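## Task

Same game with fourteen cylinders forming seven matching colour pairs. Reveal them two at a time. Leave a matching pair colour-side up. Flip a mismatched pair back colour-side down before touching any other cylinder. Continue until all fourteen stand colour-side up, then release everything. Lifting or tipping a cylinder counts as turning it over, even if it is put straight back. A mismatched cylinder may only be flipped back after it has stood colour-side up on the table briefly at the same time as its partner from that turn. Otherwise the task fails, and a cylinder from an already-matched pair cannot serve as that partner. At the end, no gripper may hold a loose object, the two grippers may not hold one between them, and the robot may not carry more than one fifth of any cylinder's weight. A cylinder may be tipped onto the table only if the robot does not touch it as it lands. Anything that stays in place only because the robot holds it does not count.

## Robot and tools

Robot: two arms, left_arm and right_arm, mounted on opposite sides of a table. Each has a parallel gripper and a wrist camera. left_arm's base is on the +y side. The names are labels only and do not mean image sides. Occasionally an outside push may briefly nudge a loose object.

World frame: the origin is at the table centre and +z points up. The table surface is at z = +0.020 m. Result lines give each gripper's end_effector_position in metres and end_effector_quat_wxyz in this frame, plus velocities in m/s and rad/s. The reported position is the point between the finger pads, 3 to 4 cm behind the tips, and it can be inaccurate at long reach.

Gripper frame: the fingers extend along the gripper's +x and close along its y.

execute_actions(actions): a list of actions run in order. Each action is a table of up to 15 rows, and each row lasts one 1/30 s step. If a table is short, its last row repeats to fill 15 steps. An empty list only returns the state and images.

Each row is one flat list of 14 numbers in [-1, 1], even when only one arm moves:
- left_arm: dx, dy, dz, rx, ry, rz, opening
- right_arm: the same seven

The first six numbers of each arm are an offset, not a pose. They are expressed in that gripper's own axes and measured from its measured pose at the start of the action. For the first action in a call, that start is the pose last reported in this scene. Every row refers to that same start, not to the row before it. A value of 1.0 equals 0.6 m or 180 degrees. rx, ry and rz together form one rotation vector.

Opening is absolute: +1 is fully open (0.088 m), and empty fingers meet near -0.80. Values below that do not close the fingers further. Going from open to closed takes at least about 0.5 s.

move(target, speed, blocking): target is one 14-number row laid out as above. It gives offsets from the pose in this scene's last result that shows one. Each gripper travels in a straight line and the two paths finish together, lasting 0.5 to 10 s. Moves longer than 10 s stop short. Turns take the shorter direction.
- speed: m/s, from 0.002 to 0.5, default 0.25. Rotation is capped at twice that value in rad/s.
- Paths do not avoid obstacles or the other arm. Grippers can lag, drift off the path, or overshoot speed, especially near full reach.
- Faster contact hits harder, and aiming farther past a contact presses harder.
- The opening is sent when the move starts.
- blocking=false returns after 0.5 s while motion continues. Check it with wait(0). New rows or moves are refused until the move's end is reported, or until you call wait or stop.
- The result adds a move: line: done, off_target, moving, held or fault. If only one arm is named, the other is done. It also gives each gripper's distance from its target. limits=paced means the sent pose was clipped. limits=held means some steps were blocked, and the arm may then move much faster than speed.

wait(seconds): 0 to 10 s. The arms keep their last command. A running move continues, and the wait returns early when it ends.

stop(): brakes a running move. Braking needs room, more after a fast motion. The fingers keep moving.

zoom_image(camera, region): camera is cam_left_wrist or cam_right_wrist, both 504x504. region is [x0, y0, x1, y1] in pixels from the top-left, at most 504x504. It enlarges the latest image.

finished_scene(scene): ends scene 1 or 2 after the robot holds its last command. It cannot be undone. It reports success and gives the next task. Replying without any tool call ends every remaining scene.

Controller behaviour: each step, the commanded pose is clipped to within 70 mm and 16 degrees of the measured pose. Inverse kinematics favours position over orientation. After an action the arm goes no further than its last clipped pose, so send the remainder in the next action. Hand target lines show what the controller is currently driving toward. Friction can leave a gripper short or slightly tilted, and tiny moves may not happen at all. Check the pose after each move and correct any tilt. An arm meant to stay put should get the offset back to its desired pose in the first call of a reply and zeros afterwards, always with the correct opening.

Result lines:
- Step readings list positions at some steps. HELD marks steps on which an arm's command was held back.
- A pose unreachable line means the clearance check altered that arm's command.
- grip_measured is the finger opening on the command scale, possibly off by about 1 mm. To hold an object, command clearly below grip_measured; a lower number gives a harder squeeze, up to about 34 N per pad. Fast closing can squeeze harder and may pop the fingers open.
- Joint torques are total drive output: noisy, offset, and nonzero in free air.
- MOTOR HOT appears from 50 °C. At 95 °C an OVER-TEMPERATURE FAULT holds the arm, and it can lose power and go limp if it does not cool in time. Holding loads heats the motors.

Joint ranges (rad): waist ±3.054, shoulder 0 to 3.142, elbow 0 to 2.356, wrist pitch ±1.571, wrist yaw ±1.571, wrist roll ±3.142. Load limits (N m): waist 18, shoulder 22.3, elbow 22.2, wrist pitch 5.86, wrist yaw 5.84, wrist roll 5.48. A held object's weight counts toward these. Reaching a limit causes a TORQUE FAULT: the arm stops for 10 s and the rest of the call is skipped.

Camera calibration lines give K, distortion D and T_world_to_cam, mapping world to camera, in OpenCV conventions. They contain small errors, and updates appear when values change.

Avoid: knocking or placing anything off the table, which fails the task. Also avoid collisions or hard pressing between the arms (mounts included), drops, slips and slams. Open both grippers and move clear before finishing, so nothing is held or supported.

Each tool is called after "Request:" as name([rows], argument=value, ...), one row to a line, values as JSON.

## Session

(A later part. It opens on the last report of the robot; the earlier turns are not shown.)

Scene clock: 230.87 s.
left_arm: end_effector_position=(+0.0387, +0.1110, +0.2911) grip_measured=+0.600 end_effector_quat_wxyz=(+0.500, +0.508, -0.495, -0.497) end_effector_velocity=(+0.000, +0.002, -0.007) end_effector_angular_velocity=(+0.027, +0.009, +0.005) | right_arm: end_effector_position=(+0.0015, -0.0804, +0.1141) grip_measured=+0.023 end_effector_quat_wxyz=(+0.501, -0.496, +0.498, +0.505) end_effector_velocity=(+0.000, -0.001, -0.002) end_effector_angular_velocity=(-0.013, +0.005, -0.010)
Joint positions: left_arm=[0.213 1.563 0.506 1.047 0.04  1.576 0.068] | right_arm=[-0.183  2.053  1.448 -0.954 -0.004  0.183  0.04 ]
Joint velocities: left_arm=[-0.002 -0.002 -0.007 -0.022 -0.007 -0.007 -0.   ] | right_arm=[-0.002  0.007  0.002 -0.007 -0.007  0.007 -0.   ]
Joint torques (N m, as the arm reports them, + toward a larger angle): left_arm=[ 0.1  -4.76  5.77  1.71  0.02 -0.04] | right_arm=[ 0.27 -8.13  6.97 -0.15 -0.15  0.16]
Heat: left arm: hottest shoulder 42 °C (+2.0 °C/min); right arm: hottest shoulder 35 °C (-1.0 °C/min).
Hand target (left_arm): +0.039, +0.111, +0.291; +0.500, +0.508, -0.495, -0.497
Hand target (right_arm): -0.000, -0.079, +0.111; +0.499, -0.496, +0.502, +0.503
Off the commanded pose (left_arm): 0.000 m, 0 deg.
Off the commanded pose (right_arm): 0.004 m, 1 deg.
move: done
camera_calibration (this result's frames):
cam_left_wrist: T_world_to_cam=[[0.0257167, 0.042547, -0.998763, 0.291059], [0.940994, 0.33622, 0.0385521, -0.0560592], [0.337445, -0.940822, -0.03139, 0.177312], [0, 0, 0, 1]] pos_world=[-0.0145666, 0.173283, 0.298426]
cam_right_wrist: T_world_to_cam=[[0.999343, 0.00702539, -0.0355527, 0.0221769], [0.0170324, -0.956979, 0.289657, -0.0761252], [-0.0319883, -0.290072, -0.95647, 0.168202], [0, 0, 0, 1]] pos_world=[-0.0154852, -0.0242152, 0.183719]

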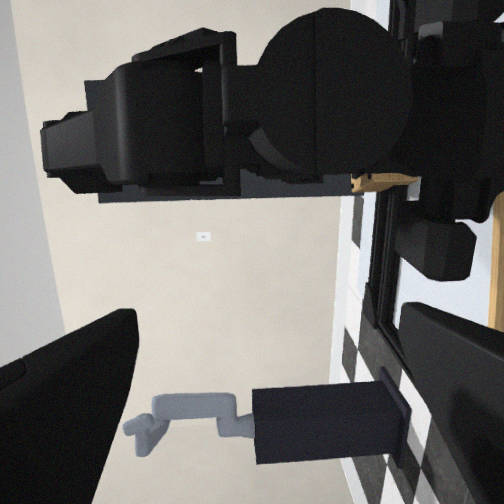

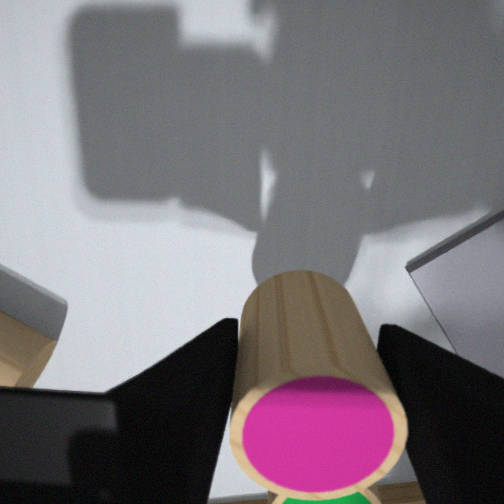

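Request:
move(target=[0,0,0,0,0,0,0.6,0.057,0,0,0,0,0,-0.25], speed=0.08)

Request:
move(target=[0,0,0,0,0,0,0.6,0,0,0,0,0,0,0.55])

Request:
wait(seconds=1)

Request:
move(target=[0,0,0,0,0,0,0.6,0,0,0,0,0,0,-0.25])

Request:
move(target=[0,0,0,0,0,0,0.6,-0.06,0,0,0,0,0,-0.25])

Request:
move(target=[0,0,0,0,0,0,0.6,-0.283,-0.07,0.082,0,-0.494,0,-0.25], speed=0.4)

Scene clock: 237.47 s.
left_arm: end_effector_position=(+0.0387, +0.1110, +0.2909) grip_measured=+0.600 end_effector_quat_wxyz=(+0.500, +0.508, -0.495, -0.497) end_effector_velocity=(+0.000, +0.002, -0.000) end_effector_angular_velocity=(-0.003, +0.022, +0.005) | right_arm: end_effector_position=(+0.0007, -0.0760, +0.0876) grip_measured=+0.023 end_effector_quat_wxyz=(+0.505, -0.490, +0.494, +0.511) end_effector_velocity=(-0.003, +0.001, +0.000) end_effector_angular_velocity=(+0.003, +0.023, +0.006)
Joint positions: left_arm=[0.213 1.564 0.506 1.047 0.04  1.576 0.068] | right_arm=[-0.183  2.093  1.395 -0.84  -0.005  0.183  0.04 ]
Joint velocities: left_arm=[-0.002 -0.002 -0.007  0.007 -0.007 -0.022 -0.   ] | right_arm=[-0.002 -0.002 -0.002  0.007 -0.022 -0.007 -0.   ]
Joint torques (N m, as the arm reports them, + toward a larger angle): left_arm=[ 0.   -4.84  5.87  1.76  0.   -0.05] | right_arm=[ 0.09 -8.33  3.81  0.36 -0.01 -0.01]
Heat: left arm: hottest shoulder 41 °C (+1.0 °C/min); right arm: hottest shoulder 36 °C (+0.0 °C/min).
Hand target (left_arm): +0.039, +0.111, +0.291; +0.500, +0.508, -0.495, -0.497
Hand target (right_arm): +0.001, -0.080, +0.080; +0.501, -0.496, +0.498, +0.505
Off the commanded pose (left_arm): 0.000 m, 0 deg.
Off the commanded pose (right_arm): 0.009 m, 1 deg.
move: off_target (right_arm)
camera_calibration (this result's frames):
cam_left_wrist: T_world_to_cam=[[0.0256954, 0.0429274, -0.998748, 0.290866], [0.940995, 0.336206, 0.03866, -0.0560748], [0.337444, -0.94081, -0.0317555, 0.177383], [0, 0, 0, 1]] pos_world=[-0.0145648, 0.173251, 0.298303]
cam_right_wrist: T_world_to_cam=[[0.999184, 0.00780665, -0.0396284, 0.022498], [0.0182244, -0.962729, 0.269853, -0.0629404], [-0.0360447, -0.270355, -0.962086, 0.146091], [0, 0, 0, 1]] pos_world=[-0.0160668, -0.0212738, 0.158428]

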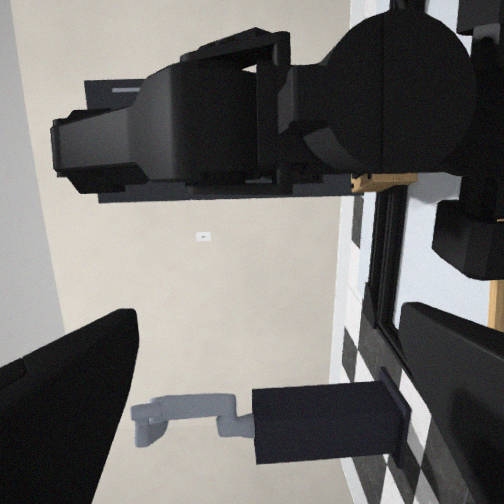

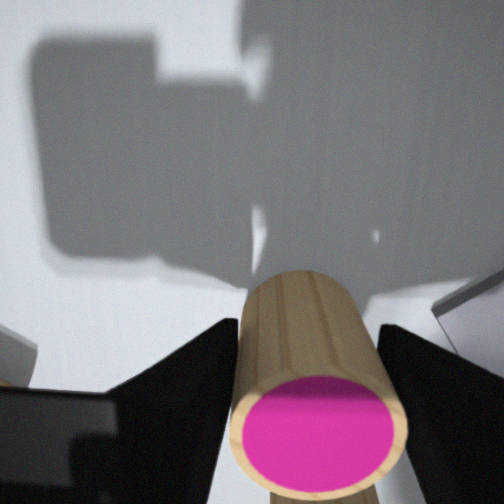

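Scene clock: 238.13 s.
left_arm: end_effector_position=(+0.0387, +0.1110, +0.2909) grip_measured=+0.600 end_effector_quat_wxyz=(+0.500, +0.508, -0.495, -0.497) end_effector_velocity=(+0.002, +0.002, -0.004) end_effector_angular_velocity=(+0.012, -0.007, +0.019) | right_arm: end_effector_position=(+0.0006, -0.0760, +0.0876) grip_measured=+0.548 end_effector_quat_wxyz=(+0.505, -0.490, +0.494, +0.511) end_effector_velocity=(+0.003, -0.005, -0.002) end_effector_angular_velocity=(-0.028, +0.002, +0.000)
Joint positions: left_arm=[0.213 1.564 0.506 1.047 0.04  1.576 0.068] | right_arm=[-0.183  2.093  1.395 -0.84  -0.005  0.184  0.066]
Joint velocities: left_arm=[-0.002 -0.002 -0.007 -0.007 -0.022  0.007 -0.   ] | right_arm=[-0.007  0.002 -0.002 -0.022 -0.007 -0.007  0.001]
Joint torques (N m, as the arm reports them, + toward a larger angle): left_arm=[-0.13 -4.8   5.77  1.74 -0.02 -0.05] | right_arm=[ 0.08 -9.71  5.18  0.16 -0.01 -0.02]
Heat: left arm: hottest shoulder 41 °C (+1.0 °C/min); right arm: hottest shoulder 36 °C (+0.0 °C/min).
Hand target (left_arm): +0.039, +0.111, +0.291; +0.500, +0.508, -0.495, -0.497
Hand target (right_arm): +0.001, -0.076, +0.088; +0.505, -0.490, +0.494, +0.511
Off the commanded pose (left_arm): 0.000 m, 0 deg.
Off the commanded pose (right_arm): 0.000 m, 0 deg.
move: done
camera_calibration (this result's frames):
cam_left_wrist: T_world_to_cam=[[0.0256954, 0.0429274, -0.998748, 0.290866], [0.940995, 0.336206, 0.03866, -0.0560748], [0.337444, -0.94081, -0.0317555, 0.177383], [0, 0, 0, 1]] pos_world=[-0.0145648, 0.173251, 0.298303]
cam_right_wrist: T_world_to_cam=[[0.999184, 0.00744041, -0.0397077, 0.0224919], [0.0178795, -0.962836, 0.269495, -0.0628387], [-0.0362269, -0.269985, -0.962183, 0.146152], [0, 0, 0, 1]] pos_world=[-0.0160554, -0.021212, 0.158452]

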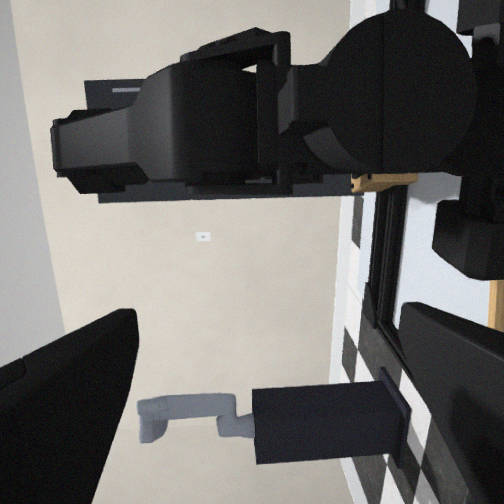

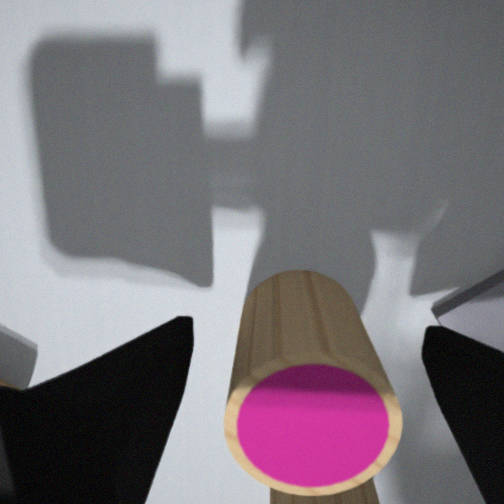

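Scene clock: 239.13 s.
left_arm: end_effector_position=(+0.0387, +0.1110, +0.2909) grip_measured=+0.600 end_effector_quat_wxyz=(+0.500, +0.508, -0.495, -0.497) end_effector_velocity=(+0.002, +0.001, +0.002) end_effector_angular_velocity=(-0.008, +0.021, +0.010) | right_arm: end_effector_position=(+0.0006, -0.0760, +0.0876) grip_measured=+0.550 end_effector_quat_wxyz=(+0.505, -0.490, +0.494, +0.511) end_effector_velocity=(+0.000, -0.002, +0.000) end_effector_angular_velocity=(-0.009, +0.006, -0.010)
Joint positions: left_arm=[0.213 1.564 0.506 1.047 0.04  1.576 0.068] | right_arm=[-0.183  2.093  1.395 -0.84  -0.005  0.184  0.066]
Joint velocities: left_arm=[ 0.002 -0.002 -0.002  0.007 -0.007 -0.022 -0.   ] | right_arm=[-0.002 -0.002 -0.002 -0.007 -0.007  0.007 -0.   ]
Joint torques (N m, as the arm reports them, + toward a larger angle): left_arm=[-0.02 -4.76  5.89  1.75 -0.01 -0.04] | right_arm=[ 0.04 -9.69  5.15  0.15 -0.01 -0.02]
Heat: left arm: hottest shoulder 41 °C (+1.0 °C/min); right arm: hottest shoulder 36 °C (+0.0 °C/min).
Hand target (left_arm): +0.039, +0.111, +0.291; +0.500, +0.508, -0.495, -0.497
Hand target (right_arm): +0.001, -0.076, +0.088; +0.505, -0.490, +0.494, +0.511
Off the commanded pose (left_arm): 0.000 m, 0 deg.
Off the commanded pose (right_arm): 0.000 m, 0 deg.
wait: 1.00 s; at rest by 0.17 s
camera_calibration (this result's frames):
cam_left_wrist: T_world_to_cam=[[0.0256954, 0.0429274, -0.998748, 0.290866], [0.940995, 0.336206, 0.03866, -0.0560748], [0.337444, -0.94081, -0.0317555, 0.177383], [0, 0, 0, 1]] pos_world=[-0.0145648, 0.173251, 0.298303]
cam_right_wrist: T_world_to_cam=[[0.999184, 0.00744041, -0.0397077, 0.0224919], [0.0178795, -0.962836, 0.269495, -0.0628387], [-0.0362269, -0.269985, -0.962183, 0.146152], [0, 0, 0, 1]] pos_world=[-0.0160554, -0.021212, 0.158452]

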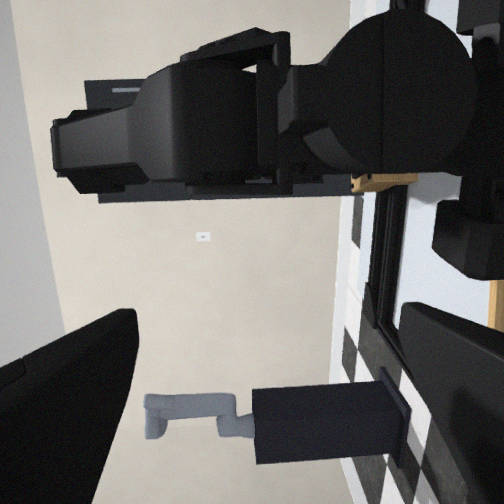

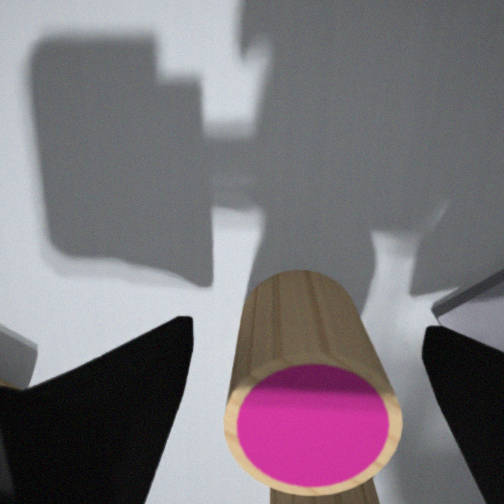

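Scene clock: 239.63 s.
left_arm: end_effector_position=(+0.0387, +0.1110, +0.2909) grip_measured=+0.600 end_effector_quat_wxyz=(+0.500, +0.508, -0.495, -0.497) end_effector_velocity=(+0.000, +0.001, +0.002) end_effector_angular_velocity=(-0.007, +0.007, +0.005) | right_arm: end_effector_position=(+0.0003, -0.0763, +0.0876) grip_measured=+0.022 end_effector_quat_wxyz=(+0.504, -0.489, +0.495, +0.511) end_effector_velocity=(+0.001, -0.004, -0.001) end_effector_angular_velocity=(-0.013, +0.005, +0.005)
Joint positions: left_arm=[0.213 1.564 0.506 1.047 0.04  1.576 0.068] | right_arm=[-0.183  2.093  1.395 -0.841 -0.007  0.184  0.04 ]
Joint velocities: left_arm=[-0.002 -0.002 -0.002  0.007 -0.007 -0.007 -0.   ] | right_arm=[-0.002 -0.002 -0.007 -0.007 -0.007 -0.007  0.   ]
Joint torques (N m, as the arm reports them, + toward a larger angle): left_arm=[ 0.08 -4.77  5.76  1.75  0.03 -0.01] | right_arm=[ 0.04 -9.7   5.11  0.24  0.1  -0.02]
Heat: left arm: hottest shoulder 41 °C (+1.0 °C/min); right arm: hottest shoulder 36 °C (+0.0 °C/min).
Hand target (left_arm): +0.039, +0.111, +0.291; +0.500, +0.508, -0.495, -0.497
Hand target (right_arm): +0.001, -0.076, +0.088; +0.505, -0.490, +0.494, +0.511
Off the commanded pose (left_arm): 0.000 m, 0 deg.
Off the commanded pose (right_arm): 0.000 m, 0 deg.
move: done
camera_calibration (this result's frames):
cam_left_wrist: T_world_to_cam=[[0.0256954, 0.0429274, -0.998748, 0.290866], [0.940995, 0.336206, 0.03866, -0.0560748], [0.337444, -0.94081, -0.0317555, 0.177383], [0, 0, 0, 1]] pos_world=[-0.0145648, 0.173251, 0.298303]
cam_right_wrist: T_world_to_cam=[[0.999084, 0.00746204, -0.0421308, 0.0230566], [0.0186162, -0.962398, 0.271006, -0.0632374], [-0.0385243, -0.271542, -0.961655, 0.145883], [0, 0, 0, 1]] pos_world=[-0.0162383, -0.0214182, 0.158398]

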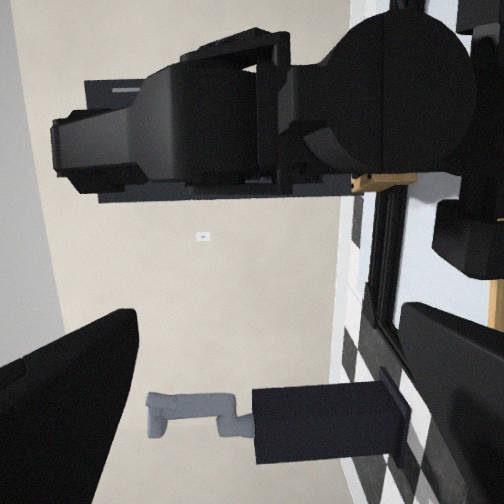

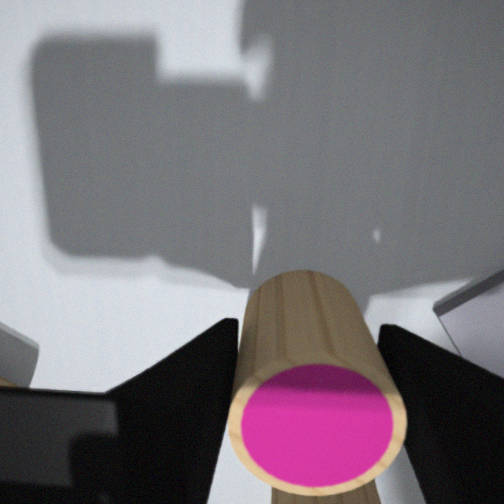

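Scene clock: 240.43 s.
left_arm: end_effector_position=(+0.0387, +0.1110, +0.2909) grip_measured=+0.600 end_effector_quat_wxyz=(+0.500, +0.508, -0.495, -0.497) end_effector_velocity=(+0.000, -0.000, +0.000) end_effector_angular_velocity=(+0.003, -0.007, +0.005) | right_arm: end_effector_position=(+0.0011, -0.0807, +0.1173) grip_measured=+0.022 end_effector_quat_wxyz=(+0.500, -0.494, +0.499, +0.506) end_effector_velocity=(-0.000, -0.001, +0.001) end_effector_angular_velocity=(-0.004, +0.007, +0.005)
Joint positions: left_arm=[0.213 1.564 0.506 1.047 0.04  1.576 0.068] | right_arm=[-0.183  2.046  1.451 -0.962 -0.007  0.184  0.04 ]
Joint velocities: left_arm=[-0.002 -0.002  0.002 -0.007 -0.007  0.007 -0.   ] | right_arm=[-0.002 -0.002  0.002 -0.007 -0.007 -0.007 -0.   ]
Joint torques (N m, as the arm reports them, + toward a larger angle): left_arm=[-0.01 -4.86  5.73  1.73 -0.02 -0.04] | right_arm=[  0.03 -10.54   6.79  -0.06  -0.01  -0.04]
Heat: left arm: hottest shoulder 41 °C (+1.0 °C/min); right arm: hottest shoulder 36 °C (+0.0 °C/min).
Hand target (left_arm): +0.039, +0.111, +0.291; +0.500, +0.508, -0.495, -0.497
Hand target (right_arm): +0.001, -0.077, +0.124; +0.504, -0.489, +0.495, +0.511
Off the commanded pose (left_arm): 0.000 m, 0 deg.
Off the commanded pose (right_arm): 0.007 m, 1 deg.
move: done
camera_calibration (this result's frames):
cam_left_wrist: T_world_to_cam=[[0.0256954, 0.0429274, -0.998748, 0.290866], [0.940995, 0.336206, 0.03866, -0.0560748], [0.337444, -0.94081, -0.0317555, 0.177383], [0, 0, 0, 1]] pos_world=[-0.0145648, 0.173251, 0.298303]
cam_right_wrist: T_world_to_cam=[[0.999215, 0.00676204, -0.0390309, 0.0230886], [0.0177153, -0.95758, 0.287624, -0.0771686], [-0.0354303, -0.288089, -0.956948, 0.17141], [0, 0, 0, 1]] pos_world=[-0.0156303, -0.0246698, 0.187127]

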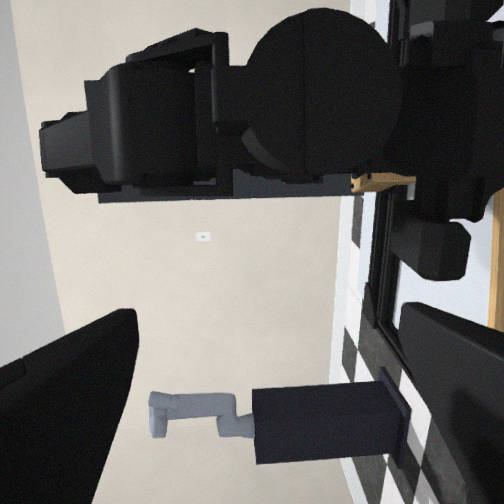

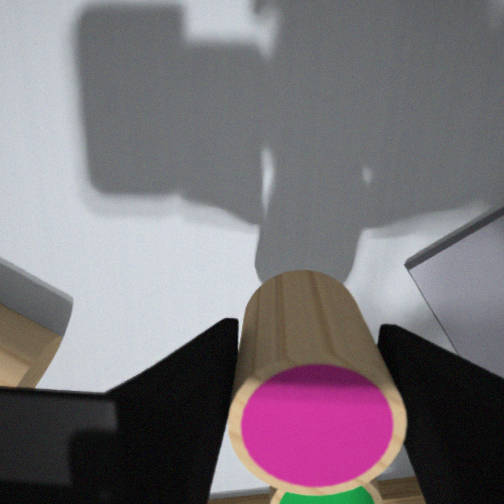

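Scene clock: 242.97 s.
left_arm: end_effector_position=(+0.0387, +0.1110, +0.2909) grip_measured=+0.600 end_effector_quat_wxyz=(+0.500, +0.508, -0.495, -0.497) end_effector_velocity=(+0.000, +0.001, +0.002) end_effector_angular_velocity=(-0.008, +0.021, +0.005) | right_arm: end_effector_position=(+0.0436, -0.0328, +0.2958) grip_measured=+0.021 end_effector_quat_wxyz=(+0.704, +0.013, +0.005, +0.710) end_effector_velocity=(+0.002, -0.001, -0.002) end_effector_angular_velocity=(-0.002, -0.022, -0.000)
Joint positions: left_arm=[0.213 1.564 0.506 1.047 0.04  1.576 0.068] | right_arm=[-0.268  1.529  0.608  0.933  0.092  0.025  0.04 ]
Joint velocities: left_arm=[-0.002 -0.002 -0.002  0.007 -0.007 -0.022 -0.   ] | right_arm=[-0.007  0.002 -0.007  0.007 -0.007 -0.022 -0.   ]
Joint torques (N m, as the arm reports them, + toward a larger angle): left_arm=[ 0.11 -4.77  5.93  1.74 -0.01 -0.05] | right_arm=[-0.21 -5.37  4.57  2.11 -0.1  -0.15]
Heat: left arm: hottest shoulder 40 °C (+0.0 °C/min); right arm: hottest shoulder 37 °C (+1.0 °C/min).
Hand target (left_arm): +0.039, +0.111, +0.291; +0.500, +0.508, -0.495, -0.497
Hand target (right_arm): +0.044, -0.034, +0.288; +0.704, +0.004, +0.009, +0.710
Off the commanded pose (left_arm): 0.000 m, 0 deg.
Off the commanded pose (right_arm): 0.009 m, 1 deg.
move: off_target (right_arm)
camera_calibration (this result's frames):
cam_left_wrist: T_world_to_cam=[[0.0256954, 0.0429274, -0.998748, 0.290866], [0.940995, 0.336206, 0.03866, -0.0560748], [0.337444, -0.94081, -0.0317555, 0.177383], [0, 0, 0, 1]] pos_world=[-0.0145648, 0.173251, 0.298303]
cam_right_wrist: T_world_to_cam=[[0.999067, 0.0377434, -0.0209971, -0.017048], [-0.00919337, -0.289172, -0.957233, 0.308024], [-0.042201, 0.956533, -0.288555, 0.200946], [0, 0, 0, 1]] pos_world=[0.028344, -0.102496, 0.352477]

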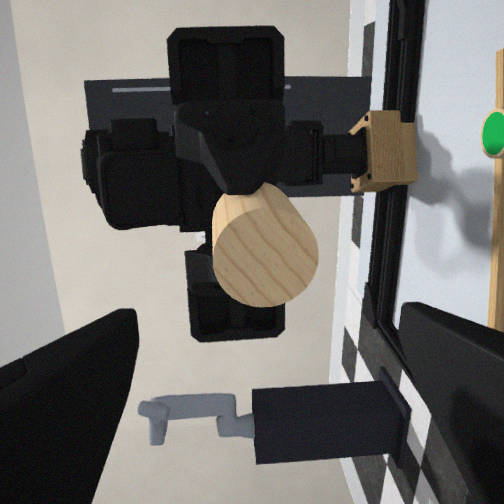

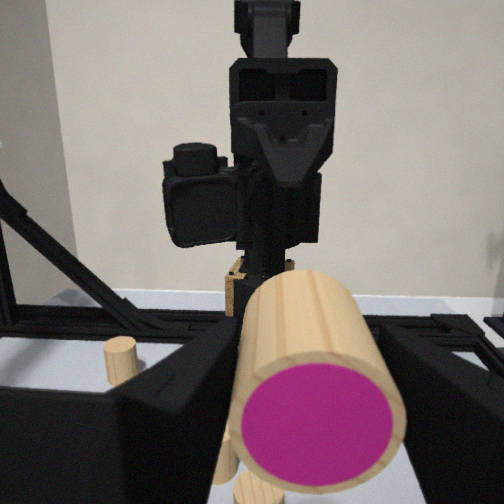

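Request:
move(target=[0.152,0.0,0.002,0,0,0,0.6,0,0,0,0,0,0,-0.25], speed=0.15)

Request:
move(target=[0,0,0,0,0,0,-0.25,0,0,0,0,0,0,-0.25])

Request:
move(target=[0,0,0,0,0,0,-0.25,0,0,0,0,0,0,0.55])

Request:
move(target=[0,0,0,0,0,0,-0.25,-0.1,0,0,-0.006,0,-0.003,0.55])

Request:
move(target=[-0.15,-0.30,-0.108,0,0,-0.498,-0.25,-0.105,0.051,-0.253,0,0.503,0,0.55], speed=0.4)

Scene clock: 247.70 s.
left_arm: end_effector_position=(+0.0398, +0.0226, +0.2899) grip_measured=+0.600 end_effector_quat_wxyz=(+0.499, +0.507, -0.495, -0.498) end_effector_velocity=(-0.002, -0.003, -0.003) end_effector_angular_velocity=(+0.017, -0.006, -0.010) | right_arm: end_effector_position=(+0.0436, -0.0328, +0.2954) grip_measured=+0.021 end_effector_quat_wxyz=(+0.704, +0.013, +0.005, +0.710) end_effector_velocity=(-0.000, -0.001, -0.002) end_effector_angular_velocity=(-0.007, -0.023, +0.005)
Joint positions: left_arm=[0.203 1.864 0.864 0.99  0.034 1.576 0.068] | right_arm=[-0.268  1.53   0.607  0.933  0.092  0.025  0.04 ]
Joint velocities: left_arm=[-0.002  0.007  0.012 -0.022  0.007  0.007 -0.   ] | right_arm=[-0.002 -0.002 -0.002 -0.007 -0.007 -0.022 -0.   ]
Joint torques (N m, as the arm reports them, + toward a larger angle): left_arm=[-0.23 -6.06  7.16  1.59 -0.24 -0.05] | right_arm=[ 0.05 -6.38  6.09  1.78  0.   -0.01]
Heat: left arm: hottest shoulder 40 °C (+0.0 °C/min); right arm: hottest shoulder 36 °C (+1.0 °C/min).
Hand target (left_arm): +0.040, +0.020, +0.290; +0.500, +0.508, -0.494, -0.497
Hand target (right_arm): +0.044, -0.033, +0.296; +0.704, +0.013, +0.005, +0.710
Off the commanded pose (left_arm): 0.003 m, 0 deg.
Off the commanded pose (right_arm): 0.000 m, 0 deg.
move: done
camera_calibration (this result's frames):
cam_left_wrist: T_world_to_cam=[[0.0259172, 0.0428319, -0.998746, 0.293635], [0.942268, 0.332613, 0.038716, -0.0273097], [0.333854, -0.94209, -0.0317387, 0.09399], [0, 0, 0, 1]] pos_world=[-0.0132561, 0.0850536, 0.297307]
cam_right_wrist: T_world_to_cam=[[0.999077, 0.0377233, -0.0205683, -0.0171878], [-0.00875653, -0.289895, -0.957018, 0.30747], [-0.0420646, 0.956315, -0.289297, 0.201058], [0, 0, 0, 1]] pos_world=[0.0283217, -0.102492, 0.352066]

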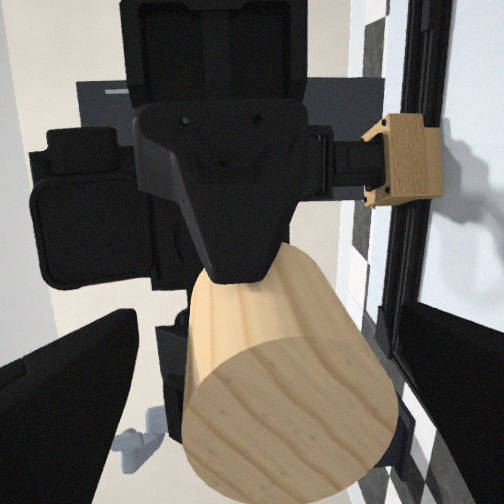

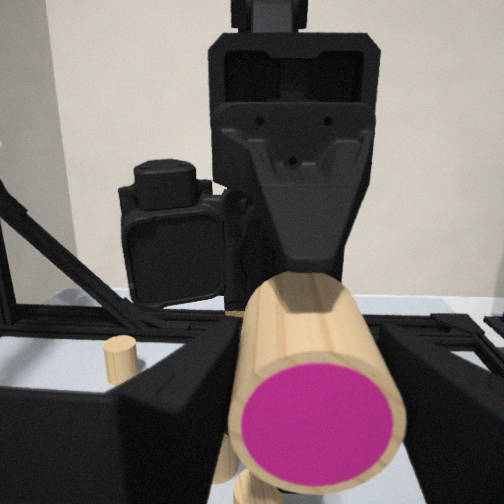

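Scene clock: 248.20 s.
left_arm: end_effector_position=(+0.0398, +0.0226, +0.2898) grip_measured=+0.049 end_effector_quat_wxyz=(+0.499, +0.507, -0.495, -0.498) end_effector_velocity=(+0.000, +0.001, -0.001) end_effector_angular_velocity=(+0.007, +0.008, -0.005) | right_arm: end_effector_position=(+0.0436, -0.0328, +0.2954) grip_measured=+0.021 end_effector_quat_wxyz=(+0.704, +0.013, +0.005, +0.710) end_effector_velocity=(+0.000, -0.001, -0.004) end_effector_angular_velocity=(-0.012, -0.009, +0.005)
Joint positions: left_arm=[0.203 1.864 0.864 0.989 0.034 1.576 0.041] | right_arm=[-0.268  1.53   0.607  0.933  0.092  0.025  0.04 ]
Joint velocities: left_arm=[ 0.002 -0.002 -0.002 -0.007  0.007 -0.007 -0.   ] | right_arm=[-0.002 -0.002 -0.007 -0.007 -0.007 -0.007 -0.   ]
Joint torques (N m, as the arm reports them, + toward a larger angle): left_arm=[-0.05 -7.03  6.04  1.77 -0.01 -0.04] | right_arm=[ 0.08 -6.29  5.98  1.86  0.    0.  ]
Heat: left arm: hottest shoulder 40 °C (+0.0 °C/min); right arm: hottest shoulder 36 °C (+1.0 °C/min).
Hand target (left_arm): +0.040, +0.023, +0.290; +0.499, +0.507, -0.496, -0.498
Hand target (right_arm): +0.044, -0.033, +0.295; +0.704, +0.013, +0.005, +0.710
Off the commanded pose (left_arm): 0.000 m, 0 deg.
Off the commanded pose (right_arm): 0.000 m, 0 deg.
move: done
camera_calibration (this result's frames):
cam_left_wrist: T_world_to_cam=[[0.0258995, 0.0432125, -0.99873, 0.293539], [0.942269, 0.332598, 0.038826, -0.0273383], [0.333854, -0.942078, -0.0321037, 0.0940937], [0, 0, 0, 1]] pos_world=[-0.013256, 0.0850517, 0.297248]
cam_right_wrist: T_world_to_cam=[[0.999077, 0.0377233, -0.0205683, -0.0171878], [-0.00875653, -0.289895, -0.957018, 0.30747], [-0.0420646, 0.956315, -0.289297, 0.201058], [0, 0, 0, 1]] pos_world=[0.0283217, -0.102492, 0.352066]

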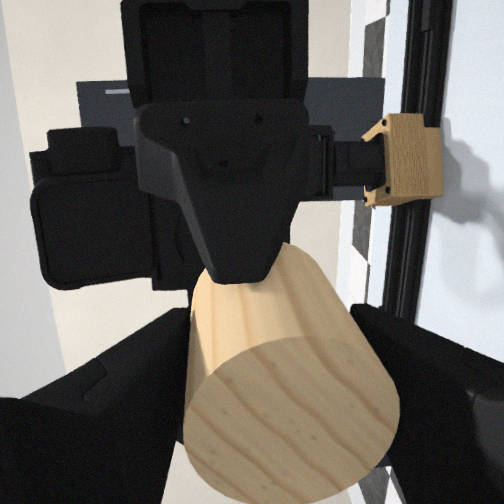

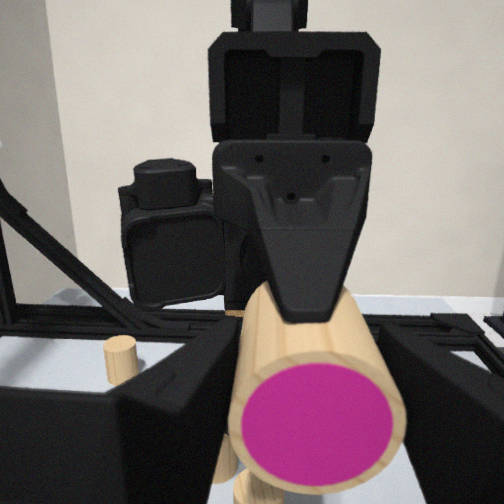

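Scene clock: 248.87 s.
left_arm: end_effector_position=(+0.0398, +0.0226, +0.2897) grip_measured=+0.048 end_effector_quat_wxyz=(+0.499, +0.507, -0.495, -0.498) end_effector_velocity=(-0.000, +0.000, -0.004) end_effector_angular_velocity=(+0.012, +0.008, +0.005) | right_arm: end_effector_position=(+0.0436, -0.0328, +0.2954) grip_measured=+0.548 end_effector_quat_wxyz=(+0.704, +0.013, +0.005, +0.710) end_effector_velocity=(+0.002, +0.000, -0.003) end_effector_angular_velocity=(-0.017, +0.020, -0.010)
Joint positions: left_arm=[0.203 1.864 0.864 0.988 0.034 1.576 0.041] | right_arm=[-0.268  1.53   0.607  0.933  0.091  0.025  0.066]
Joint velocities: left_arm=[-0.002  0.002 -0.002 -0.007 -0.007 -0.007 -0.   ] | right_arm=[-0.002 -0.002  0.002 -0.022  0.007  0.022  0.   ]
Joint torques (N m, as the arm reports them, + toward a larger angle): left_arm=[-0.09 -7.13  5.94  1.78  0.03 -0.05] | right_arm=[ 0.04 -6.23  6.02  1.83  0.02  0.  ]
Heat: left arm: hottest shoulder 40 °C (+0.0 °C/min); right arm: hottest shoulder 36 °C (+1.0 °C/min).
Hand target (left_arm): +0.040, +0.023, +0.290; +0.499, +0.507, -0.495, -0.498
Hand target (right_arm): +0.044, -0.033, +0.295; +0.704, +0.013, +0.005, +0.710
Off the commanded pose (left_arm): 0.000 m, 0 deg.
Off the commanded pose (right_arm): 0.000 m, 0 deg.
move: done
camera_calibration (this result's frames):
cam_left_wrist: T_world_to_cam=[[0.0258641, 0.0439736, -0.998698, 0.293348], [0.94227, 0.332569, 0.0390461, -0.0273955], [0.333853, -0.942053, -0.0328335, 0.094301], [0, 0, 0, 1]] pos_world=[-0.0132559, 0.0850478, 0.297131]
cam_right_wrist: T_world_to_cam=[[0.999054, 0.0381086, -0.0209453, -0.0170054], [-0.00900575, -0.289901, -0.957014, 0.307479], [-0.0425425, 0.956298, -0.289284, 0.201072], [0, 0, 0, 1]] pos_world=[0.0283125, -0.102498, 0.352072]

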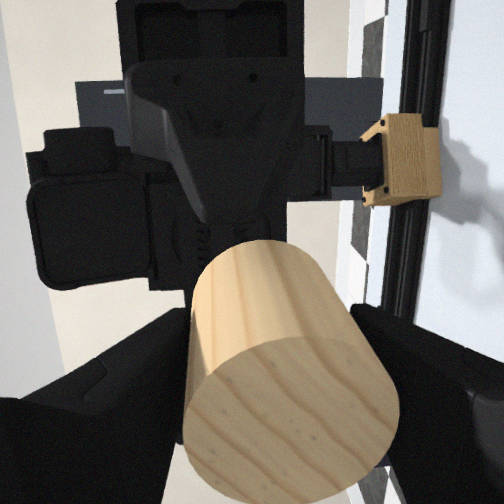

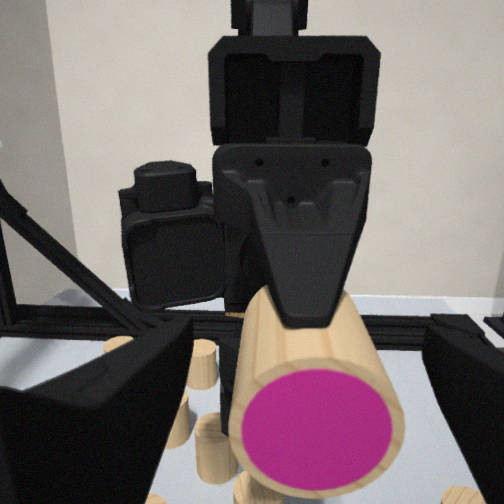

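Scene clock: 249.77 s.
left_arm: end_effector_position=(+0.0398, +0.0225, +0.2895) grip_measured=+0.047 end_effector_quat_wxyz=(+0.499, +0.507, -0.495, -0.499) end_effector_velocity=(-0.003, +0.001, -0.005) end_effector_angular_velocity=(+0.022, -0.006, -0.000) | right_arm: end_effector_position=(+0.0444, -0.0896, +0.2988) grip_measured=+0.550 end_effector_quat_wxyz=(+0.707, +0.013, -0.002, +0.707) end_effector_velocity=(+0.000, -0.003, +0.001) end_effector_angular_velocity=(+0.002, -0.022, +0.004)
Joint positions: left_arm=[0.203 1.864 0.864 0.988 0.034 1.576 0.041] | right_arm=[-0.24   1.276  0.416  0.88   0.129  0.013  0.066]
Joint velocities: left_arm=[-0.007 -0.002 -0.002 -0.022 -0.007  0.007 -0.   ] | right_arm=[-0.002 -0.017 -0.007 -0.007 -0.007 -0.022 -0.   ]
Joint torques (N m, as the arm reports them, + toward a larger angle): left_arm=[-0.01 -6.96  6.03  1.73 -0.02 -0.05] | right_arm=[ 0.27 -5.36  4.44  1.65  0.11 -0.19]
Heat: left arm: hottest shoulder 40 °C (+0.0 °C/min); right arm: hottest shoulder 36 °C (+1.0 °C/min).
Hand target (left_arm): +0.040, +0.023, +0.290; +0.499, +0.507, -0.495, -0.499
Hand target (right_arm): +0.044, -0.093, +0.295; +0.707, +0.006, -0.001, +0.707
Off the commanded pose (left_arm): 0.000 m, 0 deg.
Off the commanded pose (right_arm): 0.005 m, 1 deg.
move: done
camera_calibration (this result's frames):
cam_left_wrist: T_world_to_cam=[[0.0258464, 0.0443542, -0.998681, 0.293154], [0.942271, 0.332554, 0.0391561, -0.0274115], [0.333852, -0.942041, -0.0331984, 0.0943725], [0, 0, 0, 1]] pos_world=[-0.0132544, 0.0850159, 0.296974]
cam_right_wrist: T_world_to_cam=[[0.999535, 0.028911, -0.009732, -0.0198265], [-0.00122314, -0.280789, -0.959769, 0.295623], [-0.0304805, 0.959334, -0.280623, 0.253516], [0, 0, 0, 1]] pos_world=[0.0279062, -0.159626, 0.354679]

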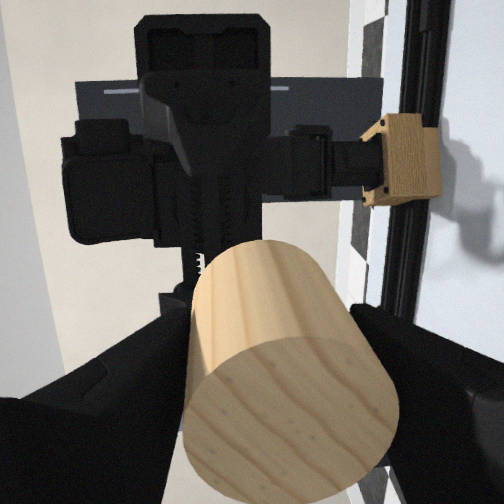

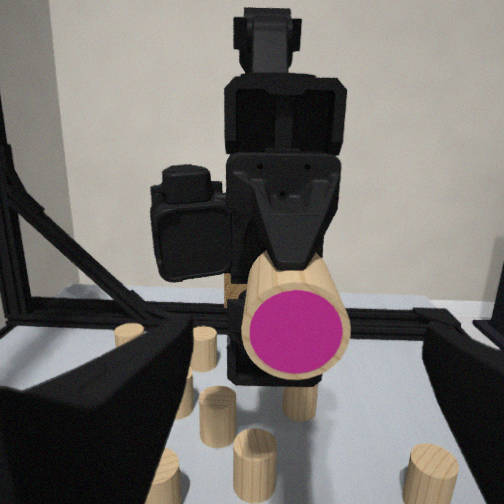

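Scene clock: 252.37 s.
left_arm: end_effector_position=(+0.1022, +0.1167, +0.1115) grip_measured=+0.044 end_effector_quat_wxyz=(+0.007, +0.706, +0.008, -0.709) end_effector_velocity=(-0.001, +0.005, -0.002) end_effector_angular_velocity=(+0.028, -0.002, +0.020) | right_arm: end_effector_position=(+0.0140, -0.1513, +0.1470) grip_measured=+0.550 end_effector_quat_wxyz=(+0.504, -0.494, +0.498, +0.505) end_effector_velocity=(+0.001, -0.006, -0.003) end_effector_angular_velocity=(-0.032, +0.001, +0.020)
Joint positions: left_arm=[ 0.355  2.21   1.583 -0.946  0.004  1.747  0.041] | right_arm=[-0.179  1.749  1.174 -0.978 -0.001  0.192  0.066]
Joint velocities: left_arm=[-0.002  0.007  0.002 -0.022 -0.007 -0.022 -0.   ] | right_arm=[-0.002  0.007 -0.002 -0.022 -0.007 -0.022 -0.   ]
Joint torques (N m, as the arm reports them, + toward a larger angle): left_arm=[ 0.17 -7.79  6.68 -0.05 -0.14  0.11] | right_arm=[ 0.13 -6.07  6.82 -0.03 -0.11  0.13]
Heat: left arm: hottest shoulder 40 °C (-1.0 °C/min); right arm: hottest shoulder 36 °C (+1.0 °C/min).
Hand target (left_arm): +0.104, +0.115, +0.111; +0.006, +0.708, +0.009, -0.706
Hand target (right_arm): +0.013, -0.149, +0.146; +0.503, -0.494, +0.501, +0.503
Off the commanded pose (left_arm): 0.003 m, 1 deg.
Off the commanded pose (right_arm): 0.003 m, 1 deg.
move: done
camera_calibration (this result's frames):
cam_left_wrist: T_world_to_cam=[[-0.000092263, 0.99944, 0.0334641, -0.114249], [0.948291, -0.0105342, 0.317228, -0.102106], [0.317403, 0.0317629, -0.947759, 0.146397], [0, 0, 0, 1]] pos_world=[0.0503486, 0.10846, 0.174963]
cam_right_wrist: T_world_to_cam=[[0.999443, 0.00260162, -0.0332684, 0.0103901], [0.0119523, -0.958721, 0.284098, -0.15305], [-0.031156, -0.284337, -0.958218, 0.180623], [0, 0, 0, 1]] pos_world=[-0.00292749, -0.0954018, 0.216903]

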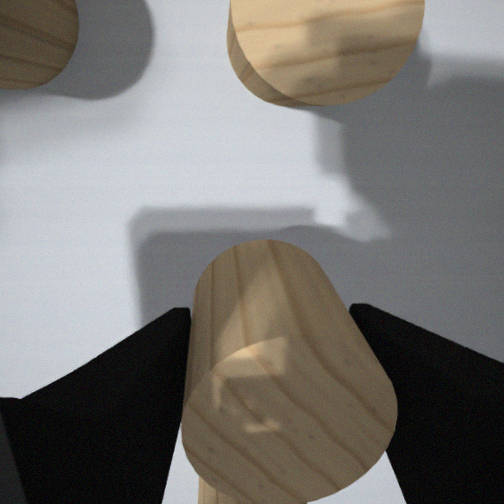

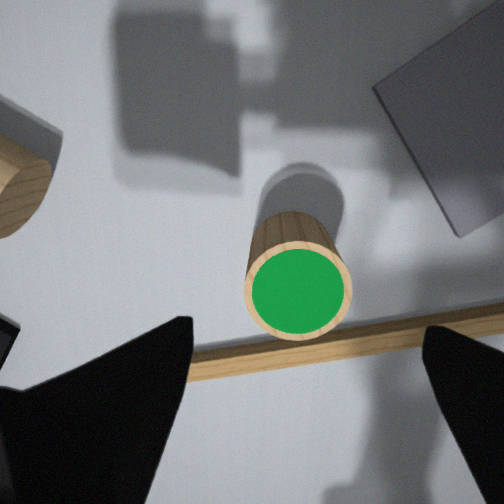

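Request:
move(target=[0.063,0,0,0,0,0,-0.25,0.113,0,0,0,0,0,0.55], speed=0.1)

Request:
move(target=[0,0,0,0,0,0,0.6,0,0,0,0,0,0,-0.25])

Request:
move(target=[-0.1,0,0,0,0,0,0.6,-0.06,0,0,0,0,0,-0.25])

Request:
move(target=[-0.262,0.004,0.105,0,0,0.5,0.6,-0.283,-0.049,0.205,0,-0.492,0,-0.25], speed=0.4)

Scene clock: 256.13 s.
left_arm: end_effector_position=(+0.1026, +0.1150, +0.0796) grip_measured=+0.041 end_effector_quat_wxyz=(+0.011, +0.706, +0.005, -0.708) end_effector_velocity=(-0.001, +0.006, -0.003) end_effector_angular_velocity=(+0.033, -0.001, +0.005) | right_arm: end_effector_position=(+0.0129, -0.1457, +0.0858) grip_measured=+0.550 end_effector_quat_wxyz=(+0.508, -0.487, +0.493, +0.511) end_effector_velocity=(+0.000, -0.003, -0.001) end_effector_angular_velocity=(-0.013, +0.005, +0.005)
Joint positions: left_arm=[ 0.355  2.262  1.531 -0.832  0.003  1.747  0.041] | right_arm=[-0.179  1.857  1.04  -0.714 -0.001  0.192  0.066]
Joint velocities: left_arm=[-0.002  0.007 -0.002 -0.022 -0.007 -0.007 -0.   ] | right_arm=[-0.002  0.002 -0.002 -0.007 -0.007 -0.007 -0.   ]
Joint torques (N m, as the arm reports them, + toward a larger angle): left_arm=[-0.06 -7.55  4.64  0.74  0.05  0.  ] | right_arm=[ 0.09 -6.24  3.46  0.39 -0.01 -0.01]
Heat: left arm: hottest shoulder 41 °C (+0.0 °C/min); right arm: hottest shoulder 36 °C (+1.0 °C/min).
Hand target (left_arm): +0.102, +0.117, +0.074; +0.007, +0.706, +0.008, -0.708
Hand target (right_arm): +0.014, -0.150, +0.079; +0.504, -0.494, +0.498, +0.505
Off the commanded pose (left_arm): 0.006 m, 1 deg.
Off the commanded pose (right_arm): 0.008 m, 1 deg.
move: done
camera_calibration (this result's frames):
cam_left_wrist: T_world_to_cam=[[-0.000160097, 0.999716, 0.023819, -0.110772], [0.947549, -0.0074611, 0.319522, -0.0928307], [0.319609, 0.0226208, -0.947279, 0.11686], [0, 0, 0, 1]] pos_world=[0.0505946, 0.107404, 0.142999]
cam_right_wrist: T_world_to_cam=[[0.999285, 0.00336733, -0.0376627, 0.00996172], [0.0131842, -0.96455, 0.263572, -0.129386], [-0.03544, -0.26388, -0.963904, 0.127091], [0, 0, 0, 1]] pos_world=[-0.00374464, -0.0912963, 0.156981]

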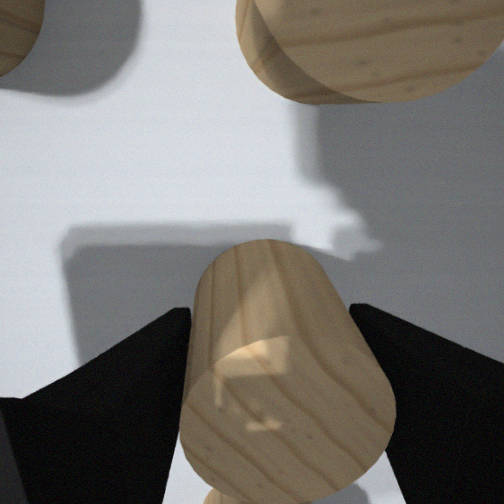

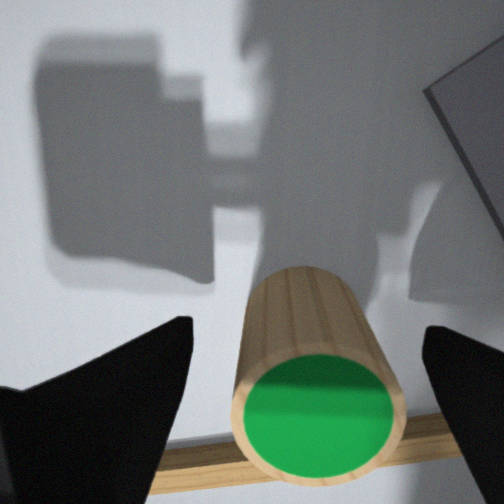

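Scene clock: 256.80 s.
left_arm: end_effector_position=(+0.1026, +0.1149, +0.0795) grip_measured=+0.598 end_effector_quat_wxyz=(+0.011, +0.706, +0.004, -0.708) end_effector_velocity=(+0.002, +0.002, +0.000) end_effector_angular_velocity=(+0.009, -0.006, -0.005) | right_arm: end_effector_position=(+0.0130, -0.1457, +0.0858) grip_measured=+0.021 end_effector_quat_wxyz=(+0.508, -0.488, +0.493, +0.511) end_effector_velocity=(-0.000, -0.001, -0.001) end_effector_angular_velocity=(+0.001, +0.007, +0.020)
Joint positions: left_arm=[ 0.355  2.262  1.531 -0.831  0.003  1.748  0.068] | right_arm=[-0.179  1.857  1.04  -0.715 -0.     0.192  0.04 ]
Joint velocities: left_arm=[ 0.002 -0.002 -0.002 -0.007 -0.007  0.007  0.001] | right_arm=[-0.002 -0.002 -0.007  0.007 -0.007 -0.022 -0.   ]
Joint torques (N m, as the arm reports them, + toward a larger angle): left_arm=[-0.03 -8.68  5.51  0.13  0.05  0.01] | right_arm=[ 0.05 -7.71  4.84  0.22 -0.03 -0.01]
Heat: left arm: hottest shoulder 41 °C (+0.0 °C/min); right arm: hottest shoulder 36 °C (+1.0 °C/min).
Hand target (left_arm): +0.103, +0.115, +0.080; +0.010, +0.706, +0.005, -0.708
Hand target (right_arm): +0.013, -0.146, +0.086; +0.508, -0.487, +0.493, +0.511
Off the commanded pose (left_arm): 0.000 m, 0 deg.
Off the commanded pose (right_arm): 0.000 m, 0 deg.
move: done
camera_calibration (this result's frames):
cam_left_wrist: T_world_to_cam=[[0.000217655, 0.999734, 0.0230706, -0.110632], [0.947498, -0.00758328, 0.319673, -0.0928202], [0.319763, 0.0217897, -0.947247, 0.116853], [0, 0, 0, 1]] pos_world=[0.0506058, 0.107353, 0.142913]
cam_right_wrist: T_world_to_cam=[[0.999329, 0.00331683, -0.0364692, 0.00966682], [0.0128262, -0.964508, 0.263742, -0.129439], [-0.0343001, -0.264033, -0.963904, 0.127044], [0, 0, 0, 1]] pos_world=[-0.00364252, -0.0913335, 0.156949]

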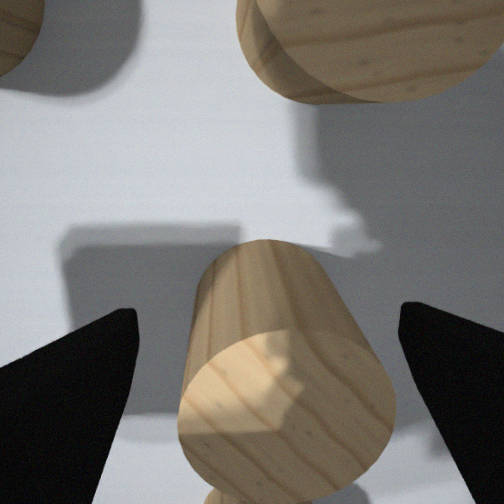

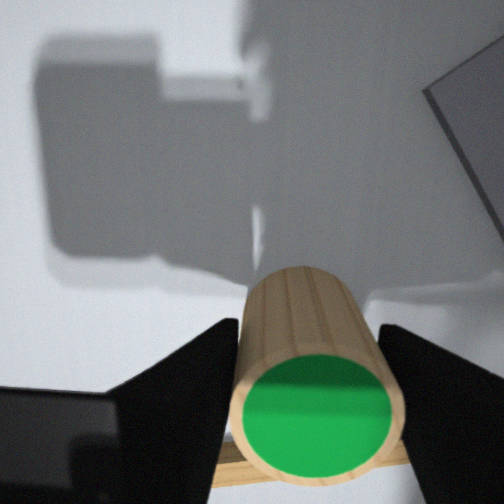

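Scene clock: 257.67 s.
left_arm: end_effector_position=(+0.1020, +0.1177, +0.1333) grip_measured=+0.600 end_effector_quat_wxyz=(+0.006, +0.705, +0.010, -0.709) end_effector_velocity=(-0.000, +0.001, +0.002) end_effector_angular_velocity=(+0.004, -0.007, +0.005) | right_arm: end_effector_position=(+0.0140, -0.1508, +0.1161) grip_measured=+0.021 end_effector_quat_wxyz=(+0.505, -0.493, +0.497, +0.505) end_effector_velocity=(-0.002, -0.003, +0.000) end_effector_angular_velocity=(-0.011, +0.020, +0.020)
Joint positions: left_arm=[ 0.355  2.181  1.626 -1.023  0.003  1.748  0.068] | right_arm=[-0.179  1.795  1.097 -0.853 -0.     0.192  0.04 ]
Joint velocities: left_arm=[-0.002 -0.002  0.002 -0.007 -0.007 -0.007 -0.   ] | right_arm=[-0.002 -0.002 -0.002 -0.007 -0.022 -0.022 -0.   ]
Joint torques (N m, as the arm reports them, + toward a larger angle): left_arm=[-0.09 -9.5   6.62 -0.09  0.04  0.03] | right_arm=[ 0.03 -8.59  6.44 -0.02  0.   -0.02]
Heat: left arm: hottest shoulder 41 °C (+0.0 °C/min); right arm: hottest shoulder 36 °C (+1.0 °C/min).
Hand target (left_arm): +0.102, +0.115, +0.139; +0.011, +0.706, +0.004, -0.708
Hand target (right_arm): +0.013, -0.147, +0.122; +0.508, -0.488, +0.493, +0.511
Off the commanded pose (left_arm): 0.007 m, 1 deg.
Off the commanded pose (right_arm): 0.007 m, 1 deg.
move: done
camera_calibration (this result's frames):
cam_left_wrist: T_world_to_cam=[[0.000309492, 0.999277, 0.0380226, -0.116687], [0.948454, -0.0123432, 0.316674, -0.108578], [0.316914, 0.0359647, -0.947772, 0.166597], [0, 0, 0, 1]] pos_world=[0.0502203, 0.109271, 0.196717]
cam_right_wrist: T_world_to_cam=[[0.999451, 0.00267898, -0.0330138, 0.00932703], [0.0118686, -0.959503, 0.281448, -0.143583], [-0.0309228, -0.281685, -0.959009, 0.151672], [0, 0, 0, 1]] pos_world=[-0.00292767, -0.0950698, 0.186173]

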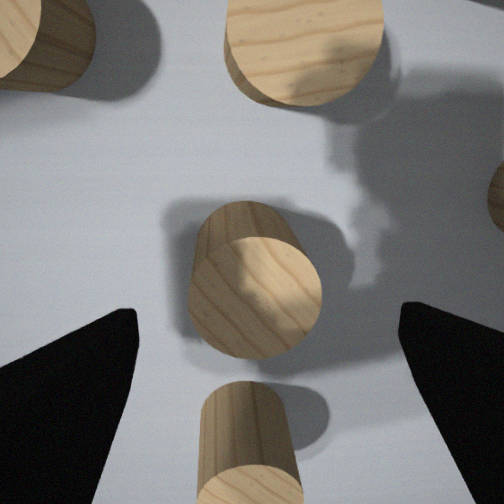

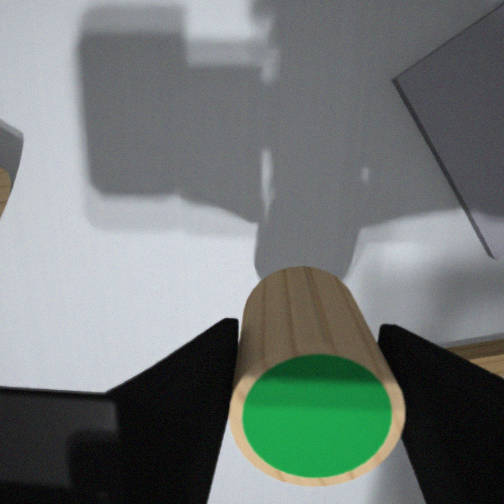

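Scene clock: 260.20 s.
left_arm: end_effector_position=(+0.0391, +0.1130, +0.2956) grip_measured=+0.600 end_effector_quat_wxyz=(+0.502, +0.503, -0.498, -0.496) end_effector_velocity=(+0.002, +0.001, -0.004) end_effector_angular_velocity=(+0.007, -0.007, +0.020) | right_arm: end_effector_position=(+0.0427, -0.0305, +0.2967) grip_measured=+0.021 end_effector_quat_wxyz=(+0.706, +0.012, +0.003, +0.708) end_effector_velocity=(-0.000, +0.000, -0.002) end_effector_angular_velocity=(-0.002, -0.022, +0.005)
Joint positions: left_arm=[0.218 1.547 0.503 1.046 0.051 1.573 0.068] | right_arm=[-0.263  1.536  0.619  0.929  0.101  0.02   0.04 ]
Joint velocities: left_arm=[-0.002  0.007 -0.007  0.007 -0.022  0.007 -0.   ] | right_arm=[-0.002  0.007 -0.002  0.007 -0.007 -0.022 -0.   ]
Joint torques (N m, as the arm reports them, + toward a larger angle): left_arm=[-0.3  -3.95  5.28  2.03 -0.2  -0.16] | right_arm=[-0.07 -5.28  4.56  2.12 -0.08 -0.17]
Heat: left arm: hottest shoulder 41 °C (+0.0 °C/min); right arm: hottest shoulder 36 °C (+1.0 °C/min).
Hand target (left_arm): +0.039, +0.114, +0.291; +0.502, +0.505, -0.494, -0.499
Hand target (right_arm): +0.044, -0.031, +0.288; +0.706, +0.002, +0.006, +0.709
Off the commanded pose (left_arm): 0.005 m, 1 deg.
Off the commanded pose (right_arm): 0.009 m, 1 deg.
move: off_target (right_arm)
camera_calibration (this result's frames):
cam_left_wrist: T_world_to_cam=[[0.023897, 0.0309444, -0.999235, 0.297032], [0.943099, 0.33089, 0.0328015, -0.0550223], [0.331652, -0.943162, -0.0212764, 0.176772], [0, 0, 0, 1]] pos_world=[-0.0138335, 0.17574, 0.302371]
cam_right_wrist: T_world_to_cam=[[0.999333, 0.0331089, -0.0154188, -0.0180119], [-0.00520499, -0.288753, -0.95739, 0.309365], [-0.0361504, 0.956831, -0.288388, 0.19864], [0, 0, 0, 1]] pos_world=[0.0267911, -0.100139, 0.353191]

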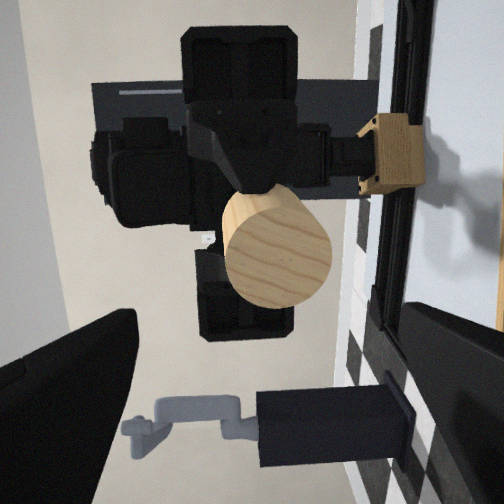

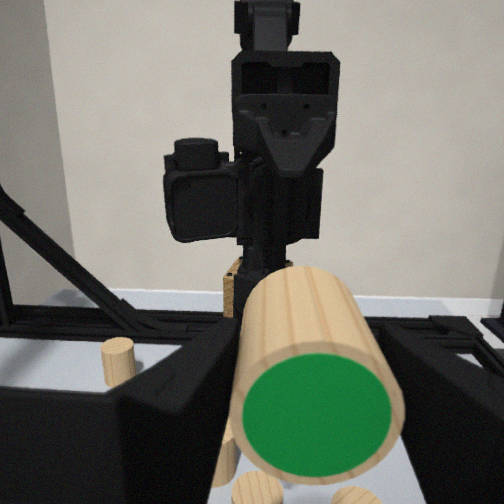

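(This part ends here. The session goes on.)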